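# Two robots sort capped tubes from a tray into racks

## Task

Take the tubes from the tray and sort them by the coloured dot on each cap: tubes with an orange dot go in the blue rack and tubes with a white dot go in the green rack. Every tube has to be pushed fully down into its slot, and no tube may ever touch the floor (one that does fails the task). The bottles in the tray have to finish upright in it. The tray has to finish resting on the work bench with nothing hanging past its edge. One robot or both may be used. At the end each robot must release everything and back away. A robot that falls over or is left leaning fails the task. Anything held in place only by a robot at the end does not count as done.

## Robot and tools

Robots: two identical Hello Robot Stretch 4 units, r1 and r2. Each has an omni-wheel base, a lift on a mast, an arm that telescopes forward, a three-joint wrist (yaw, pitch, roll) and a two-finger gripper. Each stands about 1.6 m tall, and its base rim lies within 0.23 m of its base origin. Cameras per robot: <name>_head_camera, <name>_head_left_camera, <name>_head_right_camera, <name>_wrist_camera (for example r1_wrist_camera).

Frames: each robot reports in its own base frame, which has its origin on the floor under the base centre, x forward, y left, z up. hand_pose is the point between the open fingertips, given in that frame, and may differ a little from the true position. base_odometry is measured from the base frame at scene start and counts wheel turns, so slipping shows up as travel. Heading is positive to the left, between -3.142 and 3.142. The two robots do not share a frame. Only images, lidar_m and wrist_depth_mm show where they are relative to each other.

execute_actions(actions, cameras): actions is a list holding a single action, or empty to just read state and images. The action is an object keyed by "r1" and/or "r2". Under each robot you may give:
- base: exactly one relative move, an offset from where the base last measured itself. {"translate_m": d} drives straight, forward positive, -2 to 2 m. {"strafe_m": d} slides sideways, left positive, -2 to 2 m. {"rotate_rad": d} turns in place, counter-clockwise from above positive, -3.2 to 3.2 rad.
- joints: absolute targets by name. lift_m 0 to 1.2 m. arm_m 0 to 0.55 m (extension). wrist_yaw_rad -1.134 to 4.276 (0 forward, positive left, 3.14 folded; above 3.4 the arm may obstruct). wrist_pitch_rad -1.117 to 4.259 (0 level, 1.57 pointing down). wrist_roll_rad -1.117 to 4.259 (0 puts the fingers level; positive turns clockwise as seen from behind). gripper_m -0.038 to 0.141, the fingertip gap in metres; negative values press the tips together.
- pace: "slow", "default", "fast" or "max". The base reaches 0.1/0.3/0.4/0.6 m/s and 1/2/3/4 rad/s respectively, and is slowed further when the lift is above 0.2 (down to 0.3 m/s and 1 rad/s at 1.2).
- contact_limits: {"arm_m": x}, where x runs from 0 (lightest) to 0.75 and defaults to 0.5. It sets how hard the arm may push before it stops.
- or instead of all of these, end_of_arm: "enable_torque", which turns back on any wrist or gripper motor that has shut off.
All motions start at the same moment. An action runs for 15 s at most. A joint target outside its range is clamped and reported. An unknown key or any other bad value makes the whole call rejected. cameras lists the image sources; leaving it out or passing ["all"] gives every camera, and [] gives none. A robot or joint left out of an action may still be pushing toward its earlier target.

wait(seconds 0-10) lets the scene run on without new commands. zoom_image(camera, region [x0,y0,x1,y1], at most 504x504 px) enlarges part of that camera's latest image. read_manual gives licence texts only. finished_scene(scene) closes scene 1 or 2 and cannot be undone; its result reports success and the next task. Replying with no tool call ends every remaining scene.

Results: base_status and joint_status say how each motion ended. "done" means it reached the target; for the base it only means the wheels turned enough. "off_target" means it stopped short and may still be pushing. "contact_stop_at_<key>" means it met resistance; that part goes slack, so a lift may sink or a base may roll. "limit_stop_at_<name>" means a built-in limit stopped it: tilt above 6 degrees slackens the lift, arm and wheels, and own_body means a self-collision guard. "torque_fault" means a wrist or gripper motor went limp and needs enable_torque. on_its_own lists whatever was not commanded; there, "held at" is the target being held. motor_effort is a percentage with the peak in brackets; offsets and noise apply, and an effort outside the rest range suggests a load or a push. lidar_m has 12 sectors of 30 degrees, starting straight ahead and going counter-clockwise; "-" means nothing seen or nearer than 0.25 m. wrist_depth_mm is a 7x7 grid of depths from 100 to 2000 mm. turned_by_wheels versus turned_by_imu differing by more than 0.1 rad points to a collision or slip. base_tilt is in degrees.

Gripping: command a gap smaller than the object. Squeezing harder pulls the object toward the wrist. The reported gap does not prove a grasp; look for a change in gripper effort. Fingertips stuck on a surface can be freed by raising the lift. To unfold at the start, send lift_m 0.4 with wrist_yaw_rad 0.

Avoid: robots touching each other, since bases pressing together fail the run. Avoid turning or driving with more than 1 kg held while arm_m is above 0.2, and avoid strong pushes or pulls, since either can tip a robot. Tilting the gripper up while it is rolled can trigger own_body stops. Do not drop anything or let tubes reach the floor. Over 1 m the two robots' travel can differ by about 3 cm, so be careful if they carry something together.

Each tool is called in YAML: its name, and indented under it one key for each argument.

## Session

execute_actions:
  actions: []

Scene clock: 0.00 s.
r1.base_odometry: x=+0.000 y=+0.000 heading=+0.000 (m, m, rad; r1's odometry frame)
r1.turned_by_wheels: +0.000 (rad since the last result)
r1.turned_by_imu: +0.000 (rad since the last result)
r1.base_tilt: forward=+0.3 right=+0.3 (deg)
r1.lidar_m: 1.05 5.07 1.85 1.26 1.17 1.20 1.60 3.67 3.73 3.74 0.77 0.78
r1.base_status: not commanded
r1.joint_positions: lift_m=+0.159 arm_m=-0.002 wrist_yaw_rad=+3.134 wrist_pitch_rad=+0.007 wrist_roll_rad=-0.018 gripper_m=+0.057
r1.joint_status: not commanded
r1.motor_effort: lift_m=+18 arm_m=-1 wrist_yaw_rad=-3 wrist_pitch_rad=-6 wrist_roll_rad=+1 gripper_m=-2 wheel_0=+0 wheel_1=+0 wheel_2=+0 (%)
r1.hand_pose: x=-0.1192 y=+0.0895 z=+0.3349 quat_wxyz=(+0.004, -0.003, -0.009, +1.000) (m; r1's base frame)
r1.wrist_depth_mm: - 136 - 1921 1499 1229 1042 / - 126 226 1921 1499 1205 1042 / 107 138 235 1921 1499 1229 1042 / 137 190 - 1921 1464 1205 1025 / 1708 1808 1921 1863 1464 1229 1042 / 1008 960 946 1060 1008 1118 1025 / 750 732 809 107 809 878 866
r2.base_odometry: x=+0.000 y=+0.000 heading=+0.000 (m, m, rad; r2's odometry frame)
r2.turned_by_wheels: +0.000 (rad since the last result)
r2.turned_by_imu: +0.000 (rad since the last result)
r2.base_tilt: forward=-0.9 right=+0.3 (deg)
r2.lidar_m: 4.02 1.32 1.41 5.52 1.66 0.90 0.74 0.72 0.85 1.37 3.24 3.61
r2.base_status: not commanded
r2.joint_positions: lift_m=+0.281 arm_m=-0.002 wrist_yaw_rad=+3.167 wrist_pitch_rad=+0.005 wrist_roll_rad=-0.020 gripper_m=+0.057
r2.joint_status: not commanded
r2.motor_effort: lift_m=+21 arm_m=-1 wrist_yaw_rad=-1 wrist_pitch_rad=-7 wrist_roll_rad=+1 gripper_m=-3 wheel_0=+0 wheel_1=+0 wheel_2=+0 (%)
r2.hand_pose: x=-0.1218 y=+0.0800 z=+0.4584 quat_wxyz=(-0.013, -0.002, -0.010, +1.000) (m; r2's base frame)
r2.wrist_depth_mm: - 138 181 904 991 1060 1138 / - 106 137 904 976 1042 1160 / - 113 137 904 976 1060 1160 / - 132 173 917 976 1060 1160 / 207 778 842 891 976 1060 1138 / 214 788 198 917 191 1078 1138 / 213 778 842 124 976 1042 1118
pictures: r1_head_camera, r1_head_left_camera, r1_head_right_camera, r1_wrist_camera, r2_head_camera, r2_head_left_camera, r2_head_right_camera, r2_wrist_camera
camera_calibration (this result's frames):
r1_wrist_camera: T_world_to_cam=[[0.0627763, 0.99659, 0.0535427, -0.113977], [0.0602979, 0.0497632, -0.996939, 0.381436], [-0.996204, 0.0658127, -0.0569683, 0.125744], [0, 0, 0, 1]] pos_world=[0.109422, 0.0863313, 0.393534]
r2_wrist_camera: T_world_to_cam=[[-0.0345247, 0.99867, 0.0382915, -0.0966156], [0.0146325, 0.0388153, -0.999139, 0.513581], [-0.999297, -0.0339347, -0.0159531, 0.121068], [0, 0, 0, 1]] pos_world=[0.110132, 0.0806607, 0.51877]
Images, in order (width x height): r1_head_camera 420x560, r1_head_left_camera 420x672, r1_head_right_camera 420x672, r1_wrist_camera 616x392, r2_head_camera 420x560, r2_head_left_camera 420x672, r2_head_right_camera 420x672, r2_wrist_camera 616x392.

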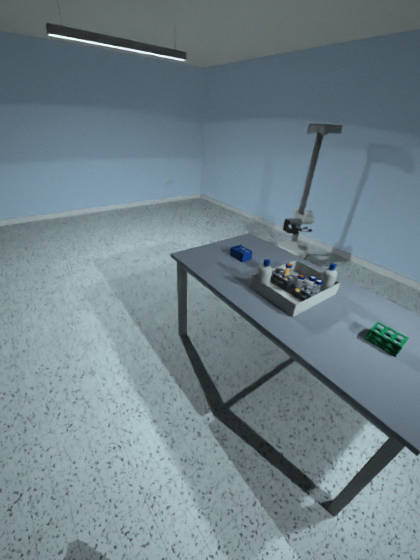

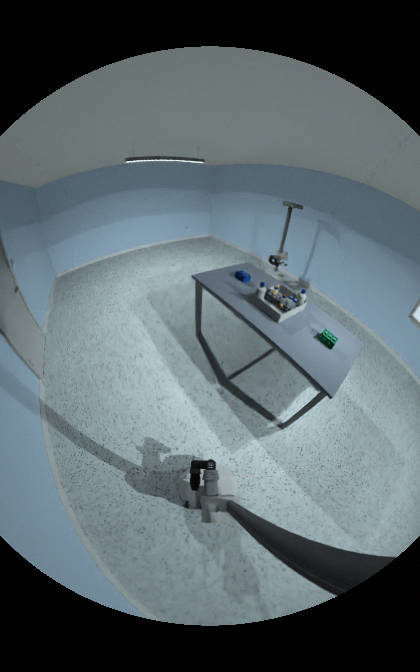

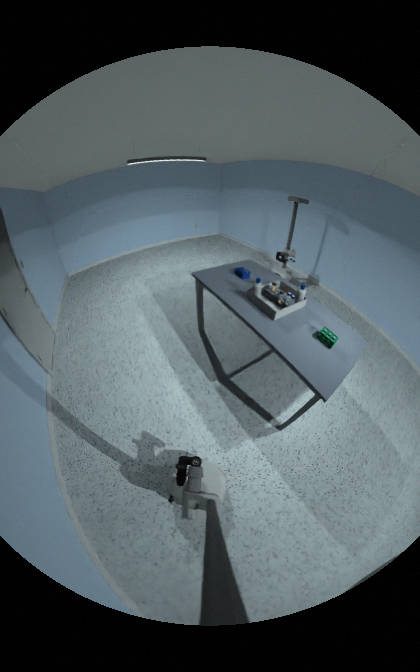

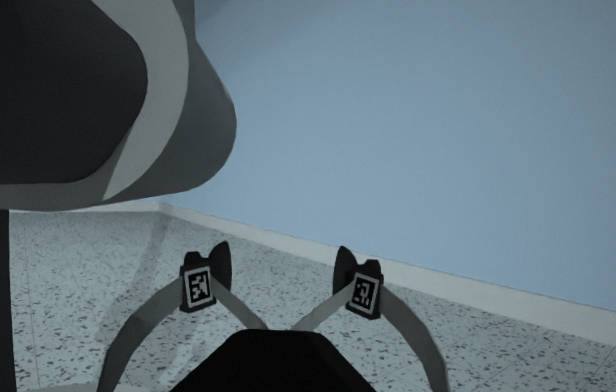

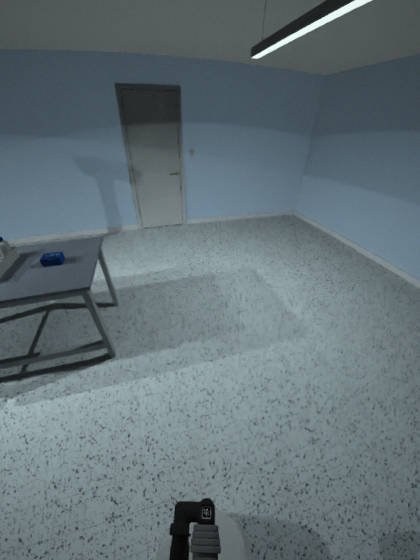

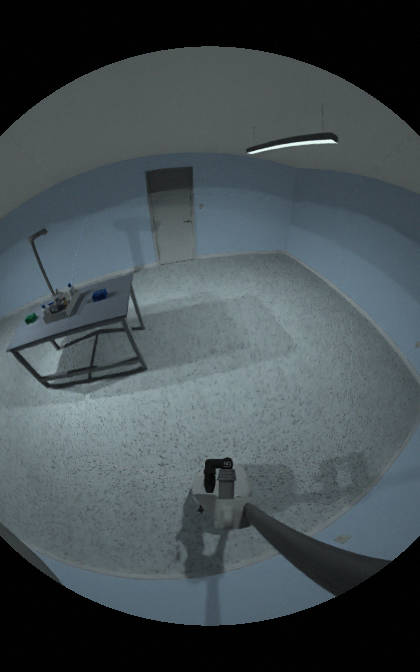

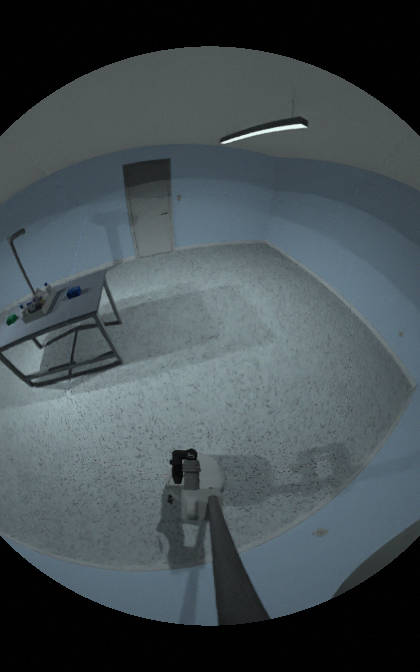

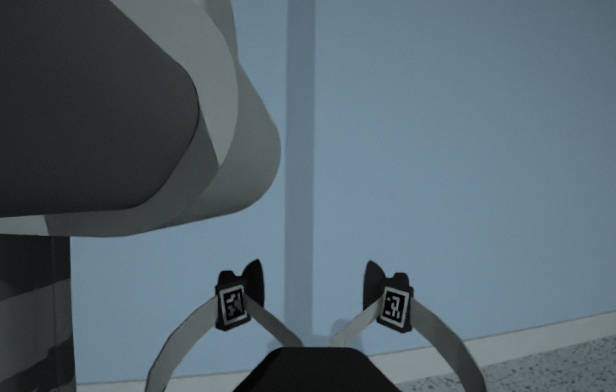

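execute_actions:
  actions:
    - {"r1":{"base":{"rotate_rad":-0.935},"joints":{"lift_m":0.4,"wrist_yaw_rad":0},"pace":"fast"}}
  cameras: []

execute_actions:
  actions:
    - {"r1":{"base":{"strafe_m":0.8},"joints":{"lift_m":1.15,"wrist_pitch_rad":1.57},"pace":"fast"}}
  cameras: []

execute_actions:
  actions:
    - {"r1":{"base":{"translate_m":0.52},"joints":{"arm_m":0.4},"pace":"fast"}}
  cameras: ["r1_wrist_camera","r1_head_camera"]

Scene clock: 3.53 s.
r1.base_odometry: x=+0.000 y=+0.000 heading=-0.935 (m, m, rad; r1's odometry frame)
r1.turned_by_wheels: -0.935 (rad since the last result)
r1.turned_by_imu: -0.922 (rad since the last result)
r1.base_tilt: forward=+0.2 right=+0.3 (deg)
r1.lidar_m: 0.77 0.81 1.13 4.25 1.64 1.24 1.18 1.24 1.77 3.64 3.82 3.62
r1.base_status: done
r1.joint_positions: lift_m=+0.400 arm_m=-0.002 wrist_yaw_rad=+0.000 wrist_pitch_rad=+0.007 wrist_roll_rad=-0.018 gripper_m=+0.057
r1.joint_status: all done
r1.motor_effort: lift_m=+21(23) arm_m=-1(1) wrist_yaw_rad=-2(9) wrist_pitch_rad=-6(6) wrist_roll_rad=-2(1) gripper_m=-2(3) wheel_0=+0(5) wheel_1=+0(5) wheel_2=-1(9) (%)
r1.hand_pose: x=+0.4571 y=-0.0873 z=+0.5761 quat_wxyz=(+1.000, -0.009, +0.003, +0.000) (m; r1's base frame)
r1.wrist_depth_mm: - - - - - - - / 585 591 585 - - - - / 1205 603 591 - - - - / - - - - - - - / - - 597 - - - - / 1397 1281 597 1708 1576 1921 1983 / 1205 1182 1229 107 1281 1397 1397
r2.base_odometry: x=+0.000 y=+0.000 heading=+0.000 (m, m, rad; r2's odometry frame)
r2.turned_by_wheels: +0.000 (rad since the last result)
r2.turned_by_imu: +0.000 (rad since the last result)
r2.base_tilt: forward=-0.8 right=+0.4 (deg)
r2.lidar_m: 4.02 1.32 1.41 5.54 1.67 0.91 0.72 0.73 0.83 1.36 3.24 3.61
r2.base_status: not commanded
r2.joint_positions: lift_m=+0.281 arm_m=-0.002 wrist_yaw_rad=+3.167 wrist_pitch_rad=+0.005 wrist_roll_rad=-0.020 gripper_m=+0.057
r2.joint_status: not commanded
r2.motor_effort: lift_m=+21(21) arm_m=-1(1) wrist_yaw_rad=+2(1) wrist_pitch_rad=-7(8) wrist_roll_rad=+4(2) gripper_m=-4(3) wheel_0=+0(1) wheel_1=+0(0) wheel_2=+0(0) (%)
r2.hand_pose: x=-0.1218 y=+0.0800 z=+0.4584 quat_wxyz=(-0.013, -0.002, -0.010, +1.000) (m; r2's base frame)
r2.wrist_depth_mm: - 138 180 917 960 1060 1160 / - 106 137 904 976 1078 1138 / - 113 138 904 976 1060 1160 / - 132 173 904 976 1060 1160 / 207 778 831 904 976 1078 1160 / 214 788 198 904 192 1060 1138 / 213 788 842 124 976 1042 1118
pictures: none
No camera images: the call's "cameras" was empty. Leave "cameras" out to get every camera's image.

Scene clock: 6.80 s.
r1.base_odometry: x=+0.644 y=+0.475 heading=-0.935 (m, m, rad; r1's odometry frame)
r1.turned_by_wheels: +0.000 (rad since the last result)
r1.turned_by_imu: +0.002 (rad since the last result)
r1.base_tilt: forward=+0.3 right=+0.4 (deg)
r1.lidar_m: 0.78 0.82 4.39 4.11 1.61 1.20 1.13 1.22 1.73 4.44 1.17 0.81
r1.base_status: done
r1.joint_positions: lift_m=+1.150 arm_m=-0.002 wrist_yaw_rad=+0.000 wrist_pitch_rad=+1.570 wrist_roll_rad=-0.018 gripper_m=+0.057
r1.joint_status: all done
r1.motor_effort: lift_m=+21(22) arm_m=-1(1) wrist_yaw_rad=-2(3) wrist_pitch_rad=+0(6) wrist_roll_rad=+1(1) gripper_m=-3(3) wheel_0=+1(18) wheel_1=-1(9) wheel_2=+0(1) (%)
r1.hand_pose: x=+0.1688 y=-0.0874 z=+1.0396 quat_wxyz=(+0.707, -0.006, +0.707, +0.006) (m; r1's base frame)
r1.wrist_depth_mm: 1205 1229 1229 1229 1255 1281 1281 / 1205 1229 1229 1281 1255 1281 1308 / 1205 1229 1229 1255 1281 1281 1308 / 1229 1255 1229 1255 1281 1308 1281 / 1229 1229 1042 1060 1281 1308 1336 / 1255 1255 1042 946 1308 1308 1336 / 1255 1281 1255 107 1281 1336 1336
r2.base_odometry: x=+0.000 y=+0.000 heading=+0.000 (m, m, rad; r2's odometry frame)
r2.turned_by_wheels: +0.000 (rad since the last result)
r2.turned_by_imu: +0.000 (rad since the last result)
r2.base_tilt: forward=-0.8 right=+0.3 (deg)
r2.lidar_m: 4.01 1.32 1.41 5.55 1.67 0.89 0.74 0.74 0.83 1.36 3.23 3.62
r2.base_status: not commanded
r2.joint_positions: lift_m=+0.281 arm_m=-0.002 wrist_yaw_rad=+3.167 wrist_pitch_rad=+0.005 wrist_roll_rad=-0.020 gripper_m=+0.057
r2.joint_status: not commanded
r2.motor_effort: lift_m=+21(21) arm_m=-1(1) wrist_yaw_rad=+1(0) wrist_pitch_rad=-7(8) wrist_roll_rad=+2(2) gripper_m=-3(5) wheel_0=+0(0) wheel_1=+0(0) wheel_2=+0(1) (%)
r2.hand_pose: x=-0.1218 y=+0.0800 z=+0.4584 quat_wxyz=(-0.013, -0.002, -0.010, +1.000) (m; r2's base frame)
r2.wrist_depth_mm: - 138 180 904 991 1078 1160 / - 106 138 904 960 1078 1160 / - 113 138 917 976 1060 1160 / - 132 173 904 976 1078 1160 / 207 788 842 917 976 1078 1138 / 214 798 198 917 191 1060 1138 / 213 788 842 124 960 1042 1118
pictures: none
No camera images: the call's "cameras" was empty. Leave "cameras" out to get every camera's image.

Scene clock: 9.93 s.
r1.base_odometry: x=+0.953 y=+0.057 heading=-0.935 (m, m, rad; r1's odometry frame)
r1.turned_by_wheels: +0.000 (rad since the last result)
r1.turned_by_imu: +0.000 (rad since the last result)
r1.base_tilt: forward=+0.4 right=+0.3 (deg)
r1.lidar_m: 0.26 0.28 0.41 4.25 2.29 1.75 1.66 1.77 2.52 4.48 0.38 0.27
r1.base_status: done
r1.joint_positions: lift_m=+1.150 arm_m=+0.399 wrist_yaw_rad=+0.000 wrist_pitch_rad=+1.570 wrist_roll_rad=-0.018 gripper_m=+0.057
r1.joint_status: all done
r1.motor_effort: lift_m=+21(21) arm_m=+5(7) wrist_yaw_rad=-2(1) wrist_pitch_rad=+0(1) wrist_roll_rad=+1(2) gripper_m=-2(4) wheel_0=+1(9) wheel_1=-1(3) wheel_2=+1(9) (%)
r1.hand_pose: x=+0.5703 y=-0.0874 z=+1.0396 quat_wxyz=(+0.707, -0.006, +0.707, +0.006) (m; r1's base frame)
r1.wrist_depth_mm: 477 484 484 492 394 504 512 / 480 484 492 496 500 508 517 / 488 488 433 488 442 512 521 / 488 496 500 504 504 521 525 / 492 496 430 504 512 517 530 / 496 496 359 462 442 525 530 / 496 504 508 107 521 530 535
r2.base_odometry: x=+0.000 y=+0.000 heading=+0.000 (m, m, rad; r2's odometry frame)
r2.turned_by_wheels: +0.000 (rad since the last result)
r2.turned_by_imu: +0.000 (rad since the last result)
r2.base_tilt: forward=-0.8 right=+0.4 (deg)
r2.lidar_m: 3.99 1.32 1.41 5.53 1.67 0.90 0.74 0.73 0.83 1.37 3.24 3.64
r2.base_status: not commanded
r2.joint_positions: lift_m=+0.281 arm_m=-0.002 wrist_yaw_rad=+3.167 wrist_pitch_rad=+0.005 wrist_roll_rad=-0.020 gripper_m=+0.057
r2.joint_status: not commanded
r2.motor_effort: lift_m=+21(21) arm_m=-1(1) wrist_yaw_rad=-1(1) wrist_pitch_rad=-8(8) wrist_roll_rad=+2(2) gripper_m=-3(3) wheel_0=+0(0) wheel_1=+0(0) wheel_2=+0(0) (%)
r2.hand_pose: x=-0.1218 y=+0.0800 z=+0.4584 quat_wxyz=(-0.013, -0.002, -0.010, +1.000) (m; r2's base frame)
r2.wrist_depth_mm: - 138 180 904 976 1060 1160 / - 107 137 904 976 1060 1160 / - 113 138 904 976 1078 1182 / - 132 173 904 976 1060 1138 / 207 788 842 904 991 1060 1160 / 214 788 198 904 191 1078 1160 / 213 778 842 124 976 1042 1118
pictures: r1_head_camera, r1_wrist_camera
camera_calibration (this result's frames):
r1_wrist_camera: T_world_to_cam=[[0.0532896, -0.997009, 0.0559817, -0.190081], [-0.997358, -0.0503694, 0.05234, 0.554819], [-0.0493637, -0.058623, -0.997059, 1.29087], [0, 0, 0, 1]] pos_world=[0.627205, -0.0858916, 1.26868]
Images, in order (width x height): r1_head_camera 420x560, r1_wrist_camera 616x392.

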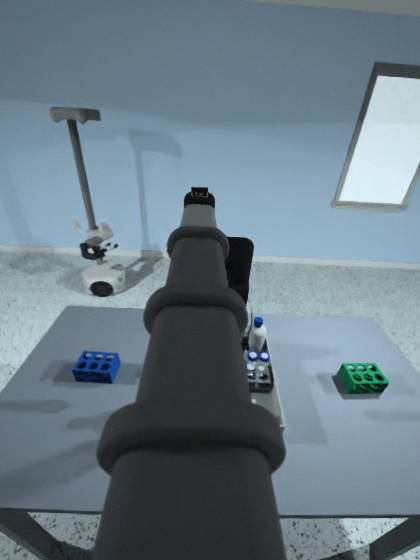

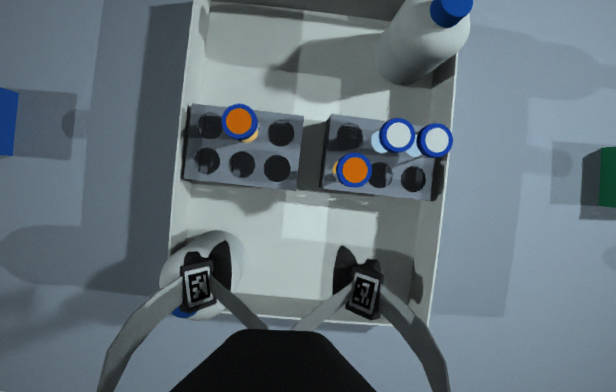

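execute_actions:
  actions:
    - {"r1":{"base":{"strafe_m":0.049},"joints":{"arm_m":0.507,"lift_m":1.03}}}
  cameras: []

execute_actions:
  actions:
    - {"r1":{"joints":{"lift_m":0.985},"pace":"fast"}}
  cameras: ["r1_wrist_camera"]

Scene clock: 12.80 s.
r1.base_odometry: x=+0.992 y=+0.086 heading=-0.935 (m, m, rad; r1's odometry frame)
r1.turned_by_wheels: +0.000 (rad since the last result)
r1.turned_by_imu: +0.000 (rad since the last result)
r1.base_tilt: forward=+0.3 right=+0.3 (deg)
r1.lidar_m: 0.25 0.30 0.42 4.20 2.28 1.74 1.65 1.73 2.54 4.52 0.39 0.29
r1.base_status: done
r1.joint_positions: lift_m=+1.030 arm_m=+0.506 wrist_yaw_rad=+0.000 wrist_pitch_rad=+1.570 wrist_roll_rad=-0.018 gripper_m=+0.057
r1.joint_status: all done
r1.motor_effort: lift_m=+17(19) arm_m=+5(7) wrist_yaw_rad=-3(3) wrist_pitch_rad=+1(0) wrist_roll_rad=+1(1) gripper_m=-3(3) wheel_0=+1(6) wheel_1=-1(9) wheel_2=+0(1) (%)
r1.hand_pose: x=+0.6773 y=-0.0874 z=+0.9199 quat_wxyz=(+0.707, -0.006, +0.707, +0.006) (m; r1's base frame)
r1.wrist_depth_mm: 364 368 370 351 382 387 389 / 366 370 373 377 379 325 248 / 368 373 377 379 384 320 251 / 370 377 377 382 387 392 351 / 375 379 322 306 330 332 336 / 377 379 320 327 270 336 404 / 379 382 384 107 394 387 407
r2.base_odometry: x=+0.000 y=+0.000 heading=+0.000 (m, m, rad; r2's odometry frame)
r2.turned_by_wheels: +0.000 (rad since the last result)
r2.turned_by_imu: +0.000 (rad since the last result)
r2.base_tilt: forward=-0.9 right=+0.3 (deg)
r2.lidar_m: 4.00 1.31 1.42 5.53 1.67 0.91 0.74 0.73 0.84 1.36 3.23 3.64
r2.base_status: not commanded
r2.joint_positions: lift_m=+0.281 arm_m=-0.002 wrist_yaw_rad=+3.167 wrist_pitch_rad=+0.005 wrist_roll_rad=-0.020 gripper_m=+0.057
r2.joint_status: not commanded
r2.motor_effort: lift_m=+21(21) arm_m=-1(1) wrist_yaw_rad=+0(2) wrist_pitch_rad=-7(8) wrist_roll_rad=+2(3) gripper_m=-4(3) wheel_0=+1(1) wheel_1=+0(0) wheel_2=+0(0) (%)
r2.hand_pose: x=-0.1218 y=+0.0800 z=+0.4584 quat_wxyz=(-0.013, -0.002, -0.010, +1.000) (m; r2's base frame)
r2.wrist_depth_mm: - 138 181 904 976 1060 1138 / - 106 137 904 976 1078 1138 / - 113 138 904 976 1060 1138 / - 132 173 891 976 1060 1160 / 207 788 842 904 976 1060 1160 / 215 788 198 904 192 1078 1138 / 213 778 842 124 976 1042 1118
pictures: none
No camera images: the call's "cameras" was empty. Leave "cameras" out to get every camera's image.

Scene clock: 13.70 s.
r1.base_odometry: x=+0.992 y=+0.086 heading=-0.935 (m, m, rad; r1's odometry frame)
r1.turned_by_wheels: +0.000 (rad since the last result)
r1.turned_by_imu: +0.000 (rad since the last result)
r1.base_tilt: forward=+0.2 right=+0.2 (deg)
r1.lidar_m: 0.26 0.29 0.41 4.21 2.34 1.73 1.67 1.78 2.50 4.51 0.43 0.29
r1.base_status: not commanded
r1.joint_positions: lift_m=+0.985 arm_m=+0.506 wrist_yaw_rad=+0.000 wrist_pitch_rad=+1.570 wrist_roll_rad=-0.018 gripper_m=+0.057
r1.joint_status: all done
r1.motor_effort: lift_m=+17(17) arm_m=+5(5) wrist_yaw_rad=-1(2) wrist_pitch_rad=+0(1) wrist_roll_rad=+0(2) gripper_m=-3(2) wheel_0=+1(1) wheel_1=-2(1) wheel_2=+0(0) (%)
r1.hand_pose: x=+0.6773 y=-0.0874 z=+0.8749 quat_wxyz=(+0.707, -0.006, +0.707, +0.006) (m; r1's base frame)
r1.wrist_depth_mm: 322 325 319 301 296 320 343 / 324 327 330 334 338 327 224 / 325 329 330 334 340 319 235 / 327 330 332 338 340 345 330 / 330 334 276 278 293 289 290 / 332 334 216 218 283 286 227 / 334 340 286 107 347 291 298
r2.base_odometry: x=+0.000 y=+0.000 heading=+0.000 (m, m, rad; r2's odometry frame)
r2.turned_by_wheels: +0.000 (rad since the last result)
r2.turned_by_imu: +0.000 (rad since the last result)
r2.base_tilt: forward=-0.8 right=+0.4 (deg)
r2.lidar_m: 4.02 1.32 1.41 5.53 1.68 0.90 0.74 0.72 0.82 1.39 3.23 3.65
r2.base_status: not commanded
r2.joint_positions: lift_m=+0.281 arm_m=-0.002 wrist_yaw_rad=+3.167 wrist_pitch_rad=+0.005 wrist_roll_rad=-0.020 gripper_m=+0.057
r2.joint_status: not commanded
r2.motor_effort: lift_m=+21(21) arm_m=-1(1) wrist_yaw_rad=+1(1) wrist_pitch_rad=-7(7) wrist_roll_rad=+1(3) gripper_m=-4(4) wheel_0=+0(1) wheel_1=+0(0) wheel_2=+0(0) (%)
r2.hand_pose: x=-0.1218 y=+0.0800 z=+0.4584 quat_wxyz=(-0.013, -0.002, -0.010, +1.000) (m; r2's base frame)
r2.wrist_depth_mm: - 138 180 904 976 1060 1138 / - 106 138 904 976 1060 1160 / - 112 138 904 960 1060 1160 / - 132 173 904 976 1078 1160 / 207 778 831 917 976 1078 1160 / 214 788 198 917 192 1060 1138 / 214 778 842 124 960 1042 1118
pictures: r1_wrist_camera
camera_calibration (this result's frames):
r1_wrist_camera: T_world_to_cam=[[0.0531497, -0.997016, 0.0559775, -0.186462], [-0.997361, -0.050225, 0.0524191, 0.670054], [-0.0494512, -0.0586158, -0.997055, 1.13199], [0, 0, 0, 1]] pos_world=[0.734174, -0.0858998, 1.10397]
Images, in order (width x height): r1_wrist_camera 616x392.

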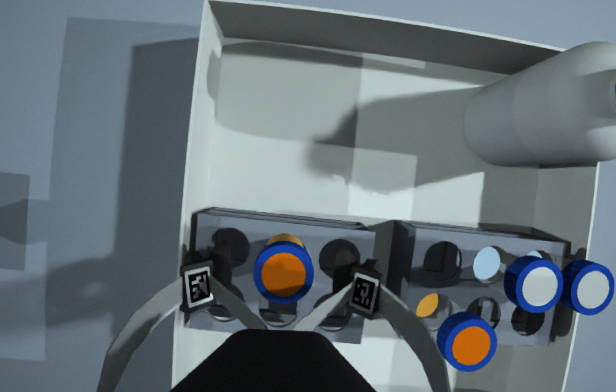

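execute_actions:
  actions:
    - {"r1":{"joints":{"gripper_m":0.015,"lift_m":0.983}}}
  cameras: []

execute_actions:
  actions:
    - {"r1":{"joints":{"lift_m":1.055},"pace":"fast"}}
  cameras: ["r1_wrist_camera"]

execute_actions:
  actions:
    - {"r1":{"base":{"strafe_m":0.43},"joints":{"arm_m":0.49},"pace":"fast"}}
  cameras: ["r1_wrist_camera"]

Scene clock: 15.77 s.
r1.base_odometry: x=+0.992 y=+0.086 heading=-0.935 (m, m, rad; r1's odometry frame)
r1.turned_by_wheels: +0.000 (rad since the last result)
r1.turned_by_imu: +0.000 (rad since the last result)
r1.base_tilt: forward=+0.2 right=+0.2 (deg)
r1.lidar_m: 0.26 0.26 0.43 4.21 2.29 1.74 1.66 1.76 2.51 4.54 0.40 0.30
r1.base_status: not commanded
r1.joint_positions: lift_m=+0.983 arm_m=+0.506 wrist_yaw_rad=+0.000 wrist_pitch_rad=+1.570 wrist_roll_rad=-0.018 gripper_m=+0.015
r1.joint_status: all done
r1.motor_effort: lift_m=+17(16) arm_m=+5(5) wrist_yaw_rad=-2(1) wrist_pitch_rad=+0(1) wrist_roll_rad=+1(2) gripper_m=-12(10) wheel_0=+1(1) wheel_1=-1(1) wheel_2=+0(0) (%)
r1.hand_pose: x=+0.6773 y=-0.0874 z=+0.8729 quat_wxyz=(+0.707, -0.006, +0.707, +0.006) (m; r1's base frame)
r1.wrist_depth_mm: 319 322 320 301 294 297 342 / 322 325 325 330 334 325 225 / 324 327 329 332 336 319 235 / 325 330 330 334 340 343 332 / 329 332 272 251 297 296 287 / 330 334 194 211 191 285 224 / 332 334 286 107 347 224 298
r2.base_odometry: x=+0.000 y=+0.000 heading=+0.000 (m, m, rad; r2's odometry frame)
r2.turned_by_wheels: +0.000 (rad since the last result)
r2.turned_by_imu: +0.000 (rad since the last result)
r2.base_tilt: forward=-0.8 right=+0.3 (deg)
r2.lidar_m: 4.01 1.31 1.42 5.54 1.68 0.87 0.72 0.73 0.82 1.36 3.23 3.64
r2.base_status: not commanded
r2.joint_positions: lift_m=+0.281 arm_m=-0.002 wrist_yaw_rad=+3.167 wrist_pitch_rad=+0.005 wrist_roll_rad=-0.020 gripper_m=+0.057
r2.joint_status: not commanded
r2.motor_effort: lift_m=+21(21) arm_m=-1(1) wrist_yaw_rad=-2(2) wrist_pitch_rad=-9(7) wrist_roll_rad=+2(3) gripper_m=-4(3) wheel_0=+1(1) wheel_1=+0(0) wheel_2=+0(1) (%)
r2.hand_pose: x=-0.1218 y=+0.0800 z=+0.4584 quat_wxyz=(-0.013, -0.002, -0.010, +1.000) (m; r2's base frame)
r2.wrist_depth_mm: - 138 180 917 976 1078 1138 / - 106 138 917 976 1060 1160 / - 113 138 904 976 1060 1160 / - 132 173 904 976 1060 1160 / 208 778 842 904 976 1060 1160 / 215 788 197 917 192 1060 1138 / 214 778 842 124 976 1042 1118
pictures: none
No camera images: the call's "cameras" was empty. Leave "cameras" out to get every camera's image.

Scene clock: 16.80 s.
r1.base_odometry: x=+0.992 y=+0.086 heading=-0.935 (m, m, rad; r1's odometry frame)
r1.turned_by_wheels: +0.000 (rad since the last result)
r1.turned_by_imu: +0.000 (rad since the last result)
r1.base_tilt: forward=+0.4 right=+0.3 (deg)
r1.lidar_m: 0.26 0.29 0.41 4.20 2.31 1.73 1.66 1.75 2.52 4.51 0.41 0.30
r1.base_status: not commanded
r1.joint_positions: lift_m=+1.055 arm_m=+0.506 wrist_yaw_rad=+0.000 wrist_pitch_rad=+1.570 wrist_roll_rad=-0.018 gripper_m=+0.015
r1.joint_status: all done
r1.motor_effort: lift_m=+21(23) arm_m=+5(5) wrist_yaw_rad=-1(2) wrist_pitch_rad=+0(0) wrist_roll_rad=+1(2) gripper_m=-13(13) wheel_0=+1(1) wheel_1=-1(1) wheel_2=+0(0) (%)
r1.hand_pose: x=+0.6773 y=-0.0874 z=+0.9446 quat_wxyz=(+0.707, -0.006, +0.707, +0.006) (m; r1's base frame)
r1.wrist_depth_mm: 387 392 394 399 407 410 415 / 389 394 397 399 404 345 273 / 394 399 402 404 410 319 272 / 394 399 402 407 410 415 424 / 397 402 347 251 362 306 424 / 402 404 195 211 191 373 433 / 402 407 389 107 421 410 433
r2.base_odometry: x=+0.000 y=+0.000 heading=+0.000 (m, m, rad; r2's odometry frame)
r2.turned_by_wheels: +0.000 (rad since the last result)
r2.turned_by_imu: +0.000 (rad since the last result)
r2.base_tilt: forward=-0.8 right=+0.2 (deg)
r2.lidar_m: 4.00 1.33 1.38 5.54 1.68 0.90 0.73 0.73 0.81 1.35 3.24 3.64
r2.base_status: not commanded
r2.joint_positions: lift_m=+0.281 arm_m=-0.002 wrist_yaw_rad=+3.167 wrist_pitch_rad=+0.005 wrist_roll_rad=-0.020 gripper_m=+0.057
r2.joint_status: not commanded
r2.motor_effort: lift_m=+21(21) arm_m=-1(1) wrist_yaw_rad=+0(1) wrist_pitch_rad=-7(8) wrist_roll_rad=+1(2) gripper_m=-4(4) wheel_0=+1(1) wheel_1=+0(0) wheel_2=+0(0) (%)
r2.hand_pose: x=-0.1218 y=+0.0800 z=+0.4584 quat_wxyz=(-0.013, -0.002, -0.010, +1.000) (m; r2's base frame)
r2.wrist_depth_mm: - 138 180 904 976 1060 1138 / - 106 137 904 976 1060 1182 / - 112 138 904 976 1060 1160 / - 132 173 917 976 1042 1160 / 207 778 842 904 976 1060 1160 / 214 798 198 904 191 1060 1138 / 214 778 854 124 976 1042 1118
pictures: r1_wrist_camera
camera_calibration (this result's frames):
r1_wrist_camera: T_world_to_cam=[[0.0531498, -0.997016, 0.0559774, -0.190364], [-0.997361, -0.050225, 0.0524205, 0.666403], [-0.0494526, -0.0586158, -0.997055, 1.20149], [0, 0, 0, 1]] pos_world=[0.734179, -0.0858998, 1.17367]
Images, in order (width x height): r1_wrist_camera 616x392.

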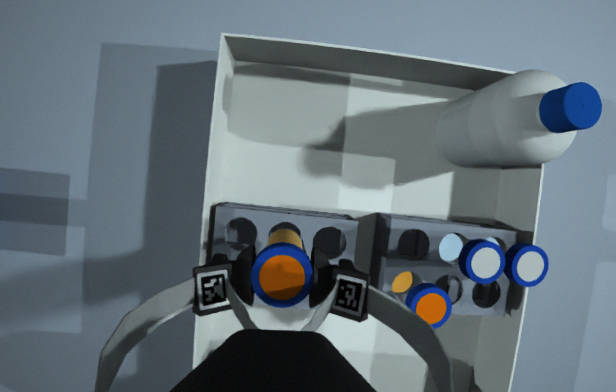

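Scene clock: 19.47 s.
r1.base_odometry: x=+1.338 y=+0.341 heading=-0.935 (m, m, rad; r1's odometry frame)
r1.turned_by_wheels: +0.000 (rad since the last result)
r1.turned_by_imu: +0.001 (rad since the last result)
r1.base_tilt: forward=+0.3 right=+0.3 (deg)
r1.lidar_m: 0.29 0.32 3.89 3.77 2.33 1.70 1.64 1.76 2.51 1.14 0.43 0.32
r1.base_status: done
r1.joint_positions: lift_m=+1.055 arm_m=+0.491 wrist_yaw_rad=+0.000 wrist_pitch_rad=+1.570 wrist_roll_rad=-0.018 gripper_m=+0.015
r1.joint_status: all done
r1.motor_effort: lift_m=+20(21) arm_m=-5(6) wrist_yaw_rad=-1(2) wrist_pitch_rad=+0(0) wrist_roll_rad=+3(0) gripper_m=-13(12) wheel_0=+1(6) wheel_1=+0(9) wheel_2=-1(0) (%)
r1.hand_pose: x=+0.6620 y=-0.0874 z=+0.9446 quat_wxyz=(+0.707, -0.006, +0.707, +0.006) (m; r1's base frame)
r1.wrist_depth_mm: 1118 392 397 402 407 410 415 / 1098 394 399 404 410 413 418 / 1118 397 404 404 410 415 421 / 1138 399 404 351 407 418 424 / 402 402 407 250 418 424 427 / 402 404 195 211 191 427 430 / 407 410 410 107 421 427 433
r2.base_odometry: x=+0.000 y=+0.000 heading=+0.000 (m, m, rad; r2's odometry frame)
r2.turned_by_wheels: +0.000 (rad since the last result)
r2.turned_by_imu: +0.000 (rad since the last result)
r2.base_tilt: forward=-0.9 right=+0.2 (deg)
r2.lidar_m: 4.00 1.33 1.41 5.54 1.68 0.88 0.74 0.73 0.84 1.34 3.24 3.64
r2.base_status: not commanded
r2.joint_positions: lift_m=+0.281 arm_m=-0.002 wrist_yaw_rad=+3.167 wrist_pitch_rad=+0.005 wrist_roll_rad=-0.020 gripper_m=+0.057
r2.joint_status: not commanded
r2.motor_effort: lift_m=+21(21) arm_m=-1(1) wrist_yaw_rad=+1(2) wrist_pitch_rad=-7(8) wrist_roll_rad=+3(2) gripper_m=-3(4) wheel_0=+1(1) wheel_1=+0(0) wheel_2=+0(0) (%)
r2.hand_pose: x=-0.1218 y=+0.0800 z=+0.4584 quat_wxyz=(-0.013, -0.002, -0.010, +1.000) (m; r2's base frame)
r2.wrist_depth_mm: - 138 180 904 976 1078 1138 / - 106 137 917 960 1060 1160 / - 112 138 904 976 1060 1160 / - 132 173 904 976 1078 1160 / 207 778 831 904 976 1078 1160 / 215 788 197 904 192 1060 1118 / 213 778 842 124 976 1042 1098
pictures: r1_wrist_camera
camera_calibration (this result's frames):
r1_wrist_camera: T_world_to_cam=[[0.0531467, -0.997017, 0.0559697, -0.189544], [-0.997354, -0.0502139, 0.052564, 0.651015], [-0.0495967, -0.0586153, -0.997048, 1.20084], [0, 0, 0, 1]] pos_world=[0.718924, -0.0859005, 1.17369]
Images, in order (width x height): r1_wrist_camera 616x392.

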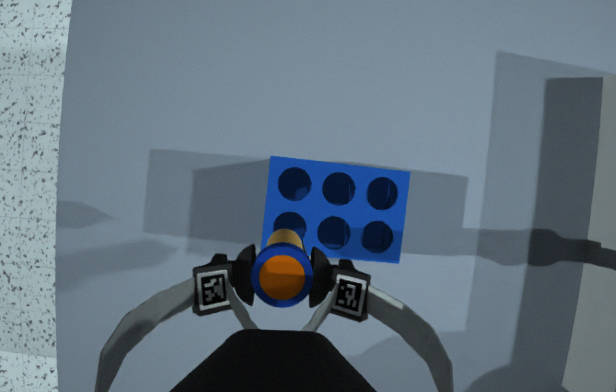

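execute_actions:
  actions:
    - {"r1":{"base":{"strafe_m":-0.0057},"joints":{"arm_m":0.539}}}
  cameras: ["r1_wrist_camera"]

execute_actions:
  actions:
    - {"r1":{"joints":{"lift_m":0.982},"pace":"slow"}}
  cameras: ["r1_wrist_camera"]

Scene clock: 21.27 s.
r1.base_odometry: x=+1.333 y=+0.338 heading=-0.935 (m, m, rad; r1's odometry frame)
r1.turned_by_wheels: +0.000 (rad since the last result)
r1.turned_by_imu: +0.000 (rad since the last result)
r1.base_tilt: forward=+0.3 right=+0.3 (deg)
r1.lidar_m: 0.27 0.32 3.89 3.75 2.29 1.72 1.64 1.75 2.48 1.10 0.44 0.31
r1.base_status: done
r1.joint_positions: lift_m=+1.055 arm_m=+0.538 wrist_yaw_rad=+0.000 wrist_pitch_rad=+1.570 wrist_roll_rad=-0.018 gripper_m=+0.015
r1.joint_status: all done
r1.motor_effort: lift_m=+20(20) arm_m=+5(8) wrist_yaw_rad=-2(3) wrist_pitch_rad=+0(1) wrist_roll_rad=+0(2) gripper_m=-15(12) wheel_0=-1(6) wheel_1=+1(5) wheel_2=+0(1) (%)
r1.hand_pose: x=+0.7092 y=-0.0874 z=+0.9446 quat_wxyz=(+0.707, -0.006, +0.707, +0.006) (m; r1's base frame)
r1.wrist_depth_mm: 1098 392 397 399 407 410 415 / 1118 394 399 404 407 413 418 / 394 397 402 404 413 415 421 / 397 399 404 407 415 421 424 / 399 402 407 250 410 421 427 / 404 404 195 211 191 427 430 / 404 407 410 108 424 430 433
r2.base_odometry: x=+0.000 y=+0.000 heading=+0.000 (m, m, rad; r2's odometry frame)
r2.turned_by_wheels: +0.000 (rad since the last result)
r2.turned_by_imu: +0.000 (rad since the last result)
r2.base_tilt: forward=-0.8 right=+0.4 (deg)
r2.lidar_m: 4.02 1.32 1.43 5.55 1.69 0.90 0.74 0.74 0.86 1.35 3.24 3.64
r2.base_status: not commanded
r2.joint_positions: lift_m=+0.281 arm_m=-0.002 wrist_yaw_rad=+3.167 wrist_pitch_rad=+0.005 wrist_roll_rad=-0.020 gripper_m=+0.057
r2.joint_status: not commanded
r2.motor_effort: lift_m=+21(21) arm_m=-1(1) wrist_yaw_rad=-1(1) wrist_pitch_rad=-7(7) wrist_roll_rad=+2(1) gripper_m=-2(3) wheel_0=+0(0) wheel_1=+0(0) wheel_2=+0(0) (%)
r2.hand_pose: x=-0.1218 y=+0.0800 z=+0.4584 quat_wxyz=(-0.013, -0.002, -0.010, +1.000) (m; r2's base frame)
r2.wrist_depth_mm: - 138 181 904 991 1060 1138 / - 106 138 904 960 1042 1138 / - 113 138 904 976 1060 1160 / - 132 173 904 976 1060 1138 / 207 778 842 904 976 1078 1182 / 214 788 198 904 192 1078 1160 / 214 778 842 124 976 1042 1118
pictures: r1_wrist_camera
camera_calibration (this result's frames):
r1_wrist_camera: T_world_to_cam=[[0.0531208, -0.997018, 0.0559721, -0.192039], [-0.997358, -0.0501905, 0.0525193, 0.698197], [-0.0495534, -0.0586141, -0.99705, 1.20316], [0, 0, 0, 1]] pos_world=[0.766174, -0.0859018, 1.17369]
Images, in order (width x height): r1_wrist_camera 616x392.

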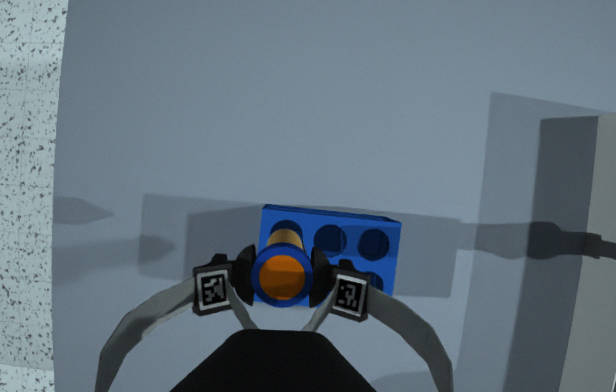

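Scene clock: 22.77 s.
r1.base_odometry: x=+1.333 y=+0.338 heading=-0.935 (m, m, rad; r1's odometry frame)
r1.turned_by_wheels: +0.000 (rad since the last result)
r1.turned_by_imu: +0.000 (rad since the last result)
r1.base_tilt: forward=+0.3 right=+0.4 (deg)
r1.lidar_m: 0.27 0.32 3.90 3.78 2.34 1.70 1.64 1.77 2.47 1.09 0.43 0.32
r1.base_status: not commanded
r1.joint_positions: lift_m=+0.982 arm_m=+0.538 wrist_yaw_rad=+0.000 wrist_pitch_rad=+1.570 wrist_roll_rad=-0.018 gripper_m=+0.015
r1.joint_status: all done
r1.motor_effort: lift_m=+16(19) arm_m=+5(5) wrist_yaw_rad=-2(3) wrist_pitch_rad=+0(0) wrist_roll_rad=+1(1) gripper_m=-11(11) wheel_0=+0(1) wheel_1=+1(1) wheel_2=+0(1) (%)
r1.hand_pose: x=+0.7092 y=-0.0874 z=+0.8719 quat_wxyz=(+0.707, -0.006, +0.707, +0.006) (m; r1's base frame)
r1.wrist_depth_mm: 320 322 325 329 334 340 342 / 320 324 329 332 334 340 343 / 324 325 330 334 340 343 345 / 324 329 332 336 342 343 347 / 327 330 332 250 312 347 351 / 330 332 195 211 192 349 353 / 330 336 338 107 347 353 355
r2.base_odometry: x=+0.000 y=+0.000 heading=+0.000 (m, m, rad; r2's odometry frame)
r2.turned_by_wheels: +0.000 (rad since the last result)
r2.turned_by_imu: +0.000 (rad since the last result)
r2.base_tilt: forward=-0.8 right=+0.5 (deg)
r2.lidar_m: 4.01 1.32 1.41 5.54 1.65 0.89 0.74 0.72 0.83 1.36 3.23 3.59
r2.base_status: not commanded
r2.joint_positions: lift_m=+0.281 arm_m=-0.002 wrist_yaw_rad=+3.167 wrist_pitch_rad=+0.005 wrist_roll_rad=-0.020 gripper_m=+0.057
r2.joint_status: not commanded
r2.motor_effort: lift_m=+21(21) arm_m=-1(1) wrist_yaw_rad=+2(0) wrist_pitch_rad=-7(8) wrist_roll_rad=+2(2) gripper_m=-3(3) wheel_0=+0(1) wheel_1=+0(0) wheel_2=+0(0) (%)
r2.hand_pose: x=-0.1218 y=+0.0800 z=+0.4584 quat_wxyz=(-0.013, -0.002, -0.010, +1.000) (m; r2's base frame)
r2.wrist_depth_mm: - 138 180 904 976 1060 1138 / - 106 137 904 976 1060 1160 / - 112 137 917 976 1060 1160 / - 132 173 904 991 1060 1160 / 207 788 842 917 976 1060 1182 / 214 788 198 904 192 1060 1160 / 214 778 854 124 976 1042 1118
pictures: r1_wrist_camera
camera_calibration (this result's frames):
r1_wrist_camera: T_world_to_cam=[[0.0531182, -0.997018, 0.0559744, -0.187973], [-0.99736, -0.0501903, 0.0524762, 0.702066], [-0.0495104, -0.0586141, -0.997052, 1.13068], [0, 0, 0, 1]] pos_world=[0.766178, -0.0859018, 1.10102]
Images, in order (width x height): r1_wrist_camera 616x392.

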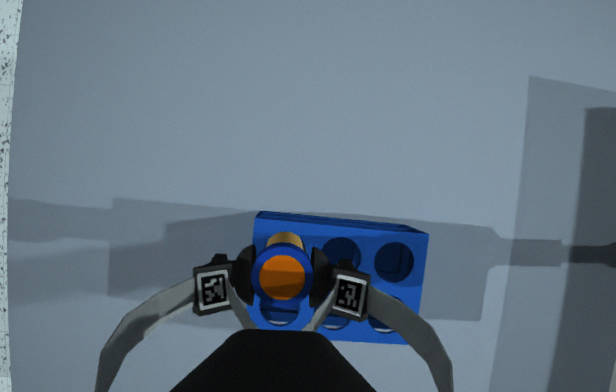

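execute_actions:
  actions:
    - {"r1":{"joints":{"gripper_m":0.055,"lift_m":0.979}}}
  cameras: []

execute_actions:
  actions:
    - {"r1":{"joints":{"lift_m":1.03},"pace":"fast"}}
  cameras: ["r1_wrist_camera"]

execute_actions:
  actions:
    - {"r1":{"base":{"strafe_m":-0.537},"joints":{"arm_m":0.462,"wrist_roll_rad":0.5},"pace":"fast"}}
  cameras: ["r1_wrist_camera"]

Scene clock: 25.00 s.
r1.base_odometry: x=+1.333 y=+0.338 heading=-0.935 (m, m, rad; r1's odometry frame)
r1.turned_by_wheels: +0.000 (rad since the last result)
r1.turned_by_imu: +0.000 (rad since the last result)
r1.base_tilt: forward=+0.2 right=+0.2 (deg)
r1.lidar_m: 0.28 0.31 3.92 3.79 2.28 1.68 1.66 1.76 2.48 1.14 0.43 0.31
r1.base_status: not commanded
r1.joint_positions: lift_m=+0.979 arm_m=+0.538 wrist_yaw_rad=+0.000 wrist_pitch_rad=+1.570 wrist_roll_rad=-0.018 gripper_m=+0.055
r1.joint_status: all done
r1.motor_effort: lift_m=+17(17) arm_m=+5(6) wrist_yaw_rad=-2(1) wrist_pitch_rad=+0(0) wrist_roll_rad=+2(3) gripper_m=-2(12) wheel_0=-1(1) wheel_1=+1(1) wheel_2=+0(0) (%)
r1.hand_pose: x=+0.7092 y=-0.0874 z=+0.8689 quat_wxyz=(+0.707, -0.006, +0.707, +0.006) (m; r1's base frame)
r1.wrist_depth_mm: 315 319 324 327 332 336 338 / 317 320 325 329 332 338 340 / 320 324 327 330 336 340 343 / 322 327 330 334 338 343 345 / 325 329 330 274 309 343 347 / 327 329 213 214 281 349 351 / 329 334 334 107 343 349 353
r2.base_odometry: x=+0.000 y=+0.000 heading=+0.000 (m, m, rad; r2's odometry frame)
r2.turned_by_wheels: +0.000 (rad since the last result)
r2.turned_by_imu: +0.000 (rad since the last result)
r2.base_tilt: forward=-0.8 right=+0.4 (deg)
r2.lidar_m: 4.01 1.31 1.43 5.54 1.68 0.90 0.74 0.74 0.83 1.35 3.23 3.63
r2.base_status: not commanded
r2.joint_positions: lift_m=+0.281 arm_m=-0.002 wrist_yaw_rad=+3.167 wrist_pitch_rad=+0.005 wrist_roll_rad=-0.020 gripper_m=+0.057
r2.joint_status: not commanded
r2.motor_effort: lift_m=+21(21) arm_m=-1(1) wrist_yaw_rad=+0(2) wrist_pitch_rad=-6(7) wrist_roll_rad=+2(2) gripper_m=-4(5) wheel_0=+1(0) wheel_1=+0(0) wheel_2=+0(0) (%)
r2.hand_pose: x=-0.1218 y=+0.0800 z=+0.4584 quat_wxyz=(-0.013, -0.002, -0.010, +1.000) (m; r2's base frame)
r2.wrist_depth_mm: - 138 181 904 976 1078 1138 / - 106 138 904 976 1060 1138 / - 112 138 904 976 1078 1138 / - 132 173 904 976 1060 1160 / 207 778 831 904 976 1060 1160 / 215 788 197 904 192 1060 1160 / 213 778 842 124 976 1025 1138
pictures: none
No camera images: the call's "cameras" was empty. Leave "cameras" out to get every camera's image.

Scene clock: 25.93 s.
r1.base_odometry: x=+1.333 y=+0.338 heading=-0.935 (m, m, rad; r1's odometry frame)
r1.turned_by_wheels: +0.000 (rad since the last result)
r1.turned_by_imu: +0.000 (rad since the last result)
r1.base_tilt: forward=+0.3 right=+0.3 (deg)
r1.lidar_m: 0.28 0.31 3.88 3.76 2.32 1.69 1.66 1.75 2.50 1.12 0.41 0.32
r1.base_status: not commanded
r1.joint_positions: lift_m=+1.030 arm_m=+0.538 wrist_yaw_rad=+0.000 wrist_pitch_rad=+1.570 wrist_roll_rad=-0.018 gripper_m=+0.055
r1.joint_status: all done
r1.motor_effort: lift_m=+21(22) arm_m=+5(5) wrist_yaw_rad=-2(2) wrist_pitch_rad=+0(0) wrist_roll_rad=+2(2) gripper_m=-4(3) wheel_0=-1(0) wheel_1=+1(1) wheel_2=+0(0) (%)
r1.hand_pose: x=+0.7093 y=-0.0874 z=+0.9196 quat_wxyz=(+0.707, -0.006, +0.707, +0.006) (m; r1's base frame)
r1.wrist_depth_mm: 366 368 373 377 379 387 389 / 368 370 373 382 382 389 394 / 370 375 377 382 387 392 394 / 370 375 382 384 389 394 399 / 375 377 382 266 387 397 402 / 377 379 327 329 332 399 404 / 379 384 387 107 397 404 407
r2.base_odometry: x=+0.000 y=+0.000 heading=+0.000 (m, m, rad; r2's odometry frame)
r2.turned_by_wheels: +0.000 (rad since the last result)
r2.turned_by_imu: +0.000 (rad since the last result)
r2.base_tilt: forward=-0.8 right=+0.3 (deg)
r2.lidar_m: 4.00 1.31 1.42 5.53 1.66 0.88 0.74 0.74 0.84 1.40 3.23 3.64
r2.base_status: not commanded
r2.joint_positions: lift_m=+0.281 arm_m=-0.002 wrist_yaw_rad=+3.167 wrist_pitch_rad=+0.005 wrist_roll_rad=-0.020 gripper_m=+0.057
r2.joint_status: not commanded
r2.motor_effort: lift_m=+21(21) arm_m=-1(1) wrist_yaw_rad=-1(0) wrist_pitch_rad=-8(7) wrist_roll_rad=+1(2) gripper_m=-4(4) wheel_0=+1(0) wheel_1=+0(0) wheel_2=+1(0) (%)
r2.hand_pose: x=-0.1218 y=+0.0800 z=+0.4584 quat_wxyz=(-0.013, -0.002, -0.010, +1.000) (m; r2's base frame)
r2.wrist_depth_mm: - 138 180 904 976 1060 1160 / - 106 137 904 976 1042 1160 / - 113 138 904 976 1060 1160 / - 132 173 917 976 1060 1160 / 207 788 842 904 960 1078 1160 / 215 788 198 904 192 1078 1138 / 214 778 842 124 976 1025 1118
pictures: r1_wrist_camera
camera_calibration (this result's frames):
r1_wrist_camera: T_world_to_cam=[[0.0531182, -0.997018, 0.0559744, -0.190639], [-0.99736, -0.0501903, 0.0524764, 0.699572], [-0.0495105, -0.0586141, -0.997052, 1.17817], [0, 0, 0, 1]] pos_world=[0.766183, -0.0859018, 1.14866]
Images, in order (width x height): r1_wrist_camera 616x392.

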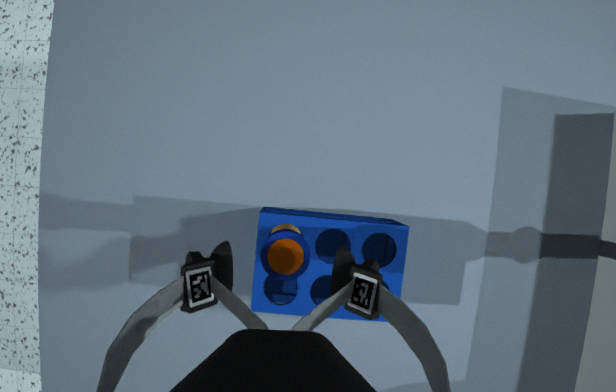

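Scene clock: 28.87 s.
r1.base_odometry: x=+0.901 y=+0.019 heading=-0.935 (m, m, rad; r1's odometry frame)
r1.turned_by_wheels: +0.000 (rad since the last result)
r1.turned_by_imu: -0.001 (rad since the last result)
r1.base_tilt: forward=+0.3 right=+0.3 (deg)
r1.lidar_m: 0.27 0.27 0.41 4.30 2.27 1.73 1.67 1.78 2.51 4.39 0.39 0.29
r1.base_status: done
r1.joint_positions: lift_m=+1.030 arm_m=+0.463 wrist_yaw_rad=+0.000 wrist_pitch_rad=+1.570 wrist_roll_rad=+0.499 gripper_m=+0.055
r1.joint_status: all done
r1.motor_effort: lift_m=+20(21) arm_m=-5(2) wrist_yaw_rad=-1(2) wrist_pitch_rad=+0(0) wrist_roll_rad=+5(8) gripper_m=-3(4) wheel_0=+0(7) wheel_1=+0(7) wheel_2=-1(0) (%)
r1.hand_pose: x=+0.6339 y=-0.0874 z=+0.9196 quat_wxyz=(+0.685, +0.175, +0.685, -0.175) (m; r1's base frame)
r1.wrist_depth_mm: 364 332 334 246 382 384 389 / 332 370 373 377 384 387 392 / 366 370 375 377 384 392 397 / 351 375 375 320 349 394 397 / 330 345 322 266 387 397 402 / 375 319 322 387 389 399 404 / 379 370 384 108 382 402 407
r2.base_odometry: x=+0.000 y=+0.000 heading=+0.000 (m, m, rad; r2's odometry frame)
r2.turned_by_wheels: +0.000 (rad since the last result)
r2.turned_by_imu: +0.000 (rad since the last result)
r2.base_tilt: forward=-0.9 right=+0.4 (deg)
r2.lidar_m: 4.02 1.32 1.40 5.55 1.68 0.90 0.73 0.72 0.85 1.35 3.23 3.63
r2.base_status: not commanded
r2.joint_positions: lift_m=+0.281 arm_m=-0.002 wrist_yaw_rad=+3.167 wrist_pitch_rad=+0.005 wrist_roll_rad=-0.020 gripper_m=+0.057
r2.joint_status: not commanded
r2.motor_effort: lift_m=+21(21) arm_m=-1(1) wrist_yaw_rad=+3(0) wrist_pitch_rad=-8(7) wrist_roll_rad=+1(2) gripper_m=-6(6) wheel_0=+1(1) wheel_1=+0(0) wheel_2=+1(1) (%)
r2.hand_pose: x=-0.1218 y=+0.0800 z=+0.4584 quat_wxyz=(-0.013, -0.002, -0.010, +1.000) (m; r2's base frame)
r2.wrist_depth_mm: - 138 180 917 976 1078 1160 / - 107 137 904 976 1060 1160 / - 113 138 904 976 1060 1138 / - 132 173 904 976 1042 1160 / 207 788 842 904 976 1078 1138 / 215 788 198 904 192 1078 1138 / 213 778 842 124 976 1042 1098
pictures: r1_wrist_camera
camera_calibration (this result's frames):
r1_wrist_camera: T_world_to_cam=[[-0.447064, -0.89277, 0.0556438, 0.139863], [-0.891597, 0.449758, 0.052653, 0.600955], [-0.0720333, -0.0260726, -0.997061, 1.19162], [0, 0, 0, 1]] pos_world=[0.684174, -0.114351, 1.14869]
Images, in order (width x height): r1_wrist_camera 616x392.

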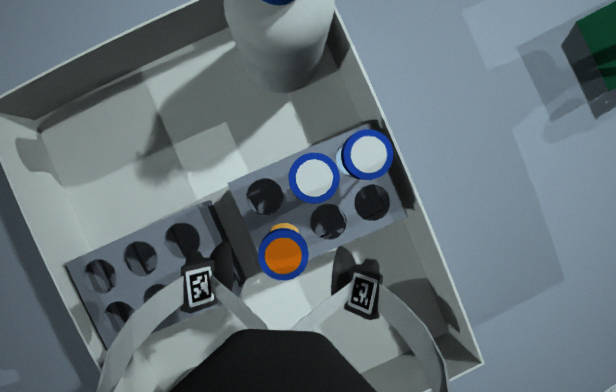

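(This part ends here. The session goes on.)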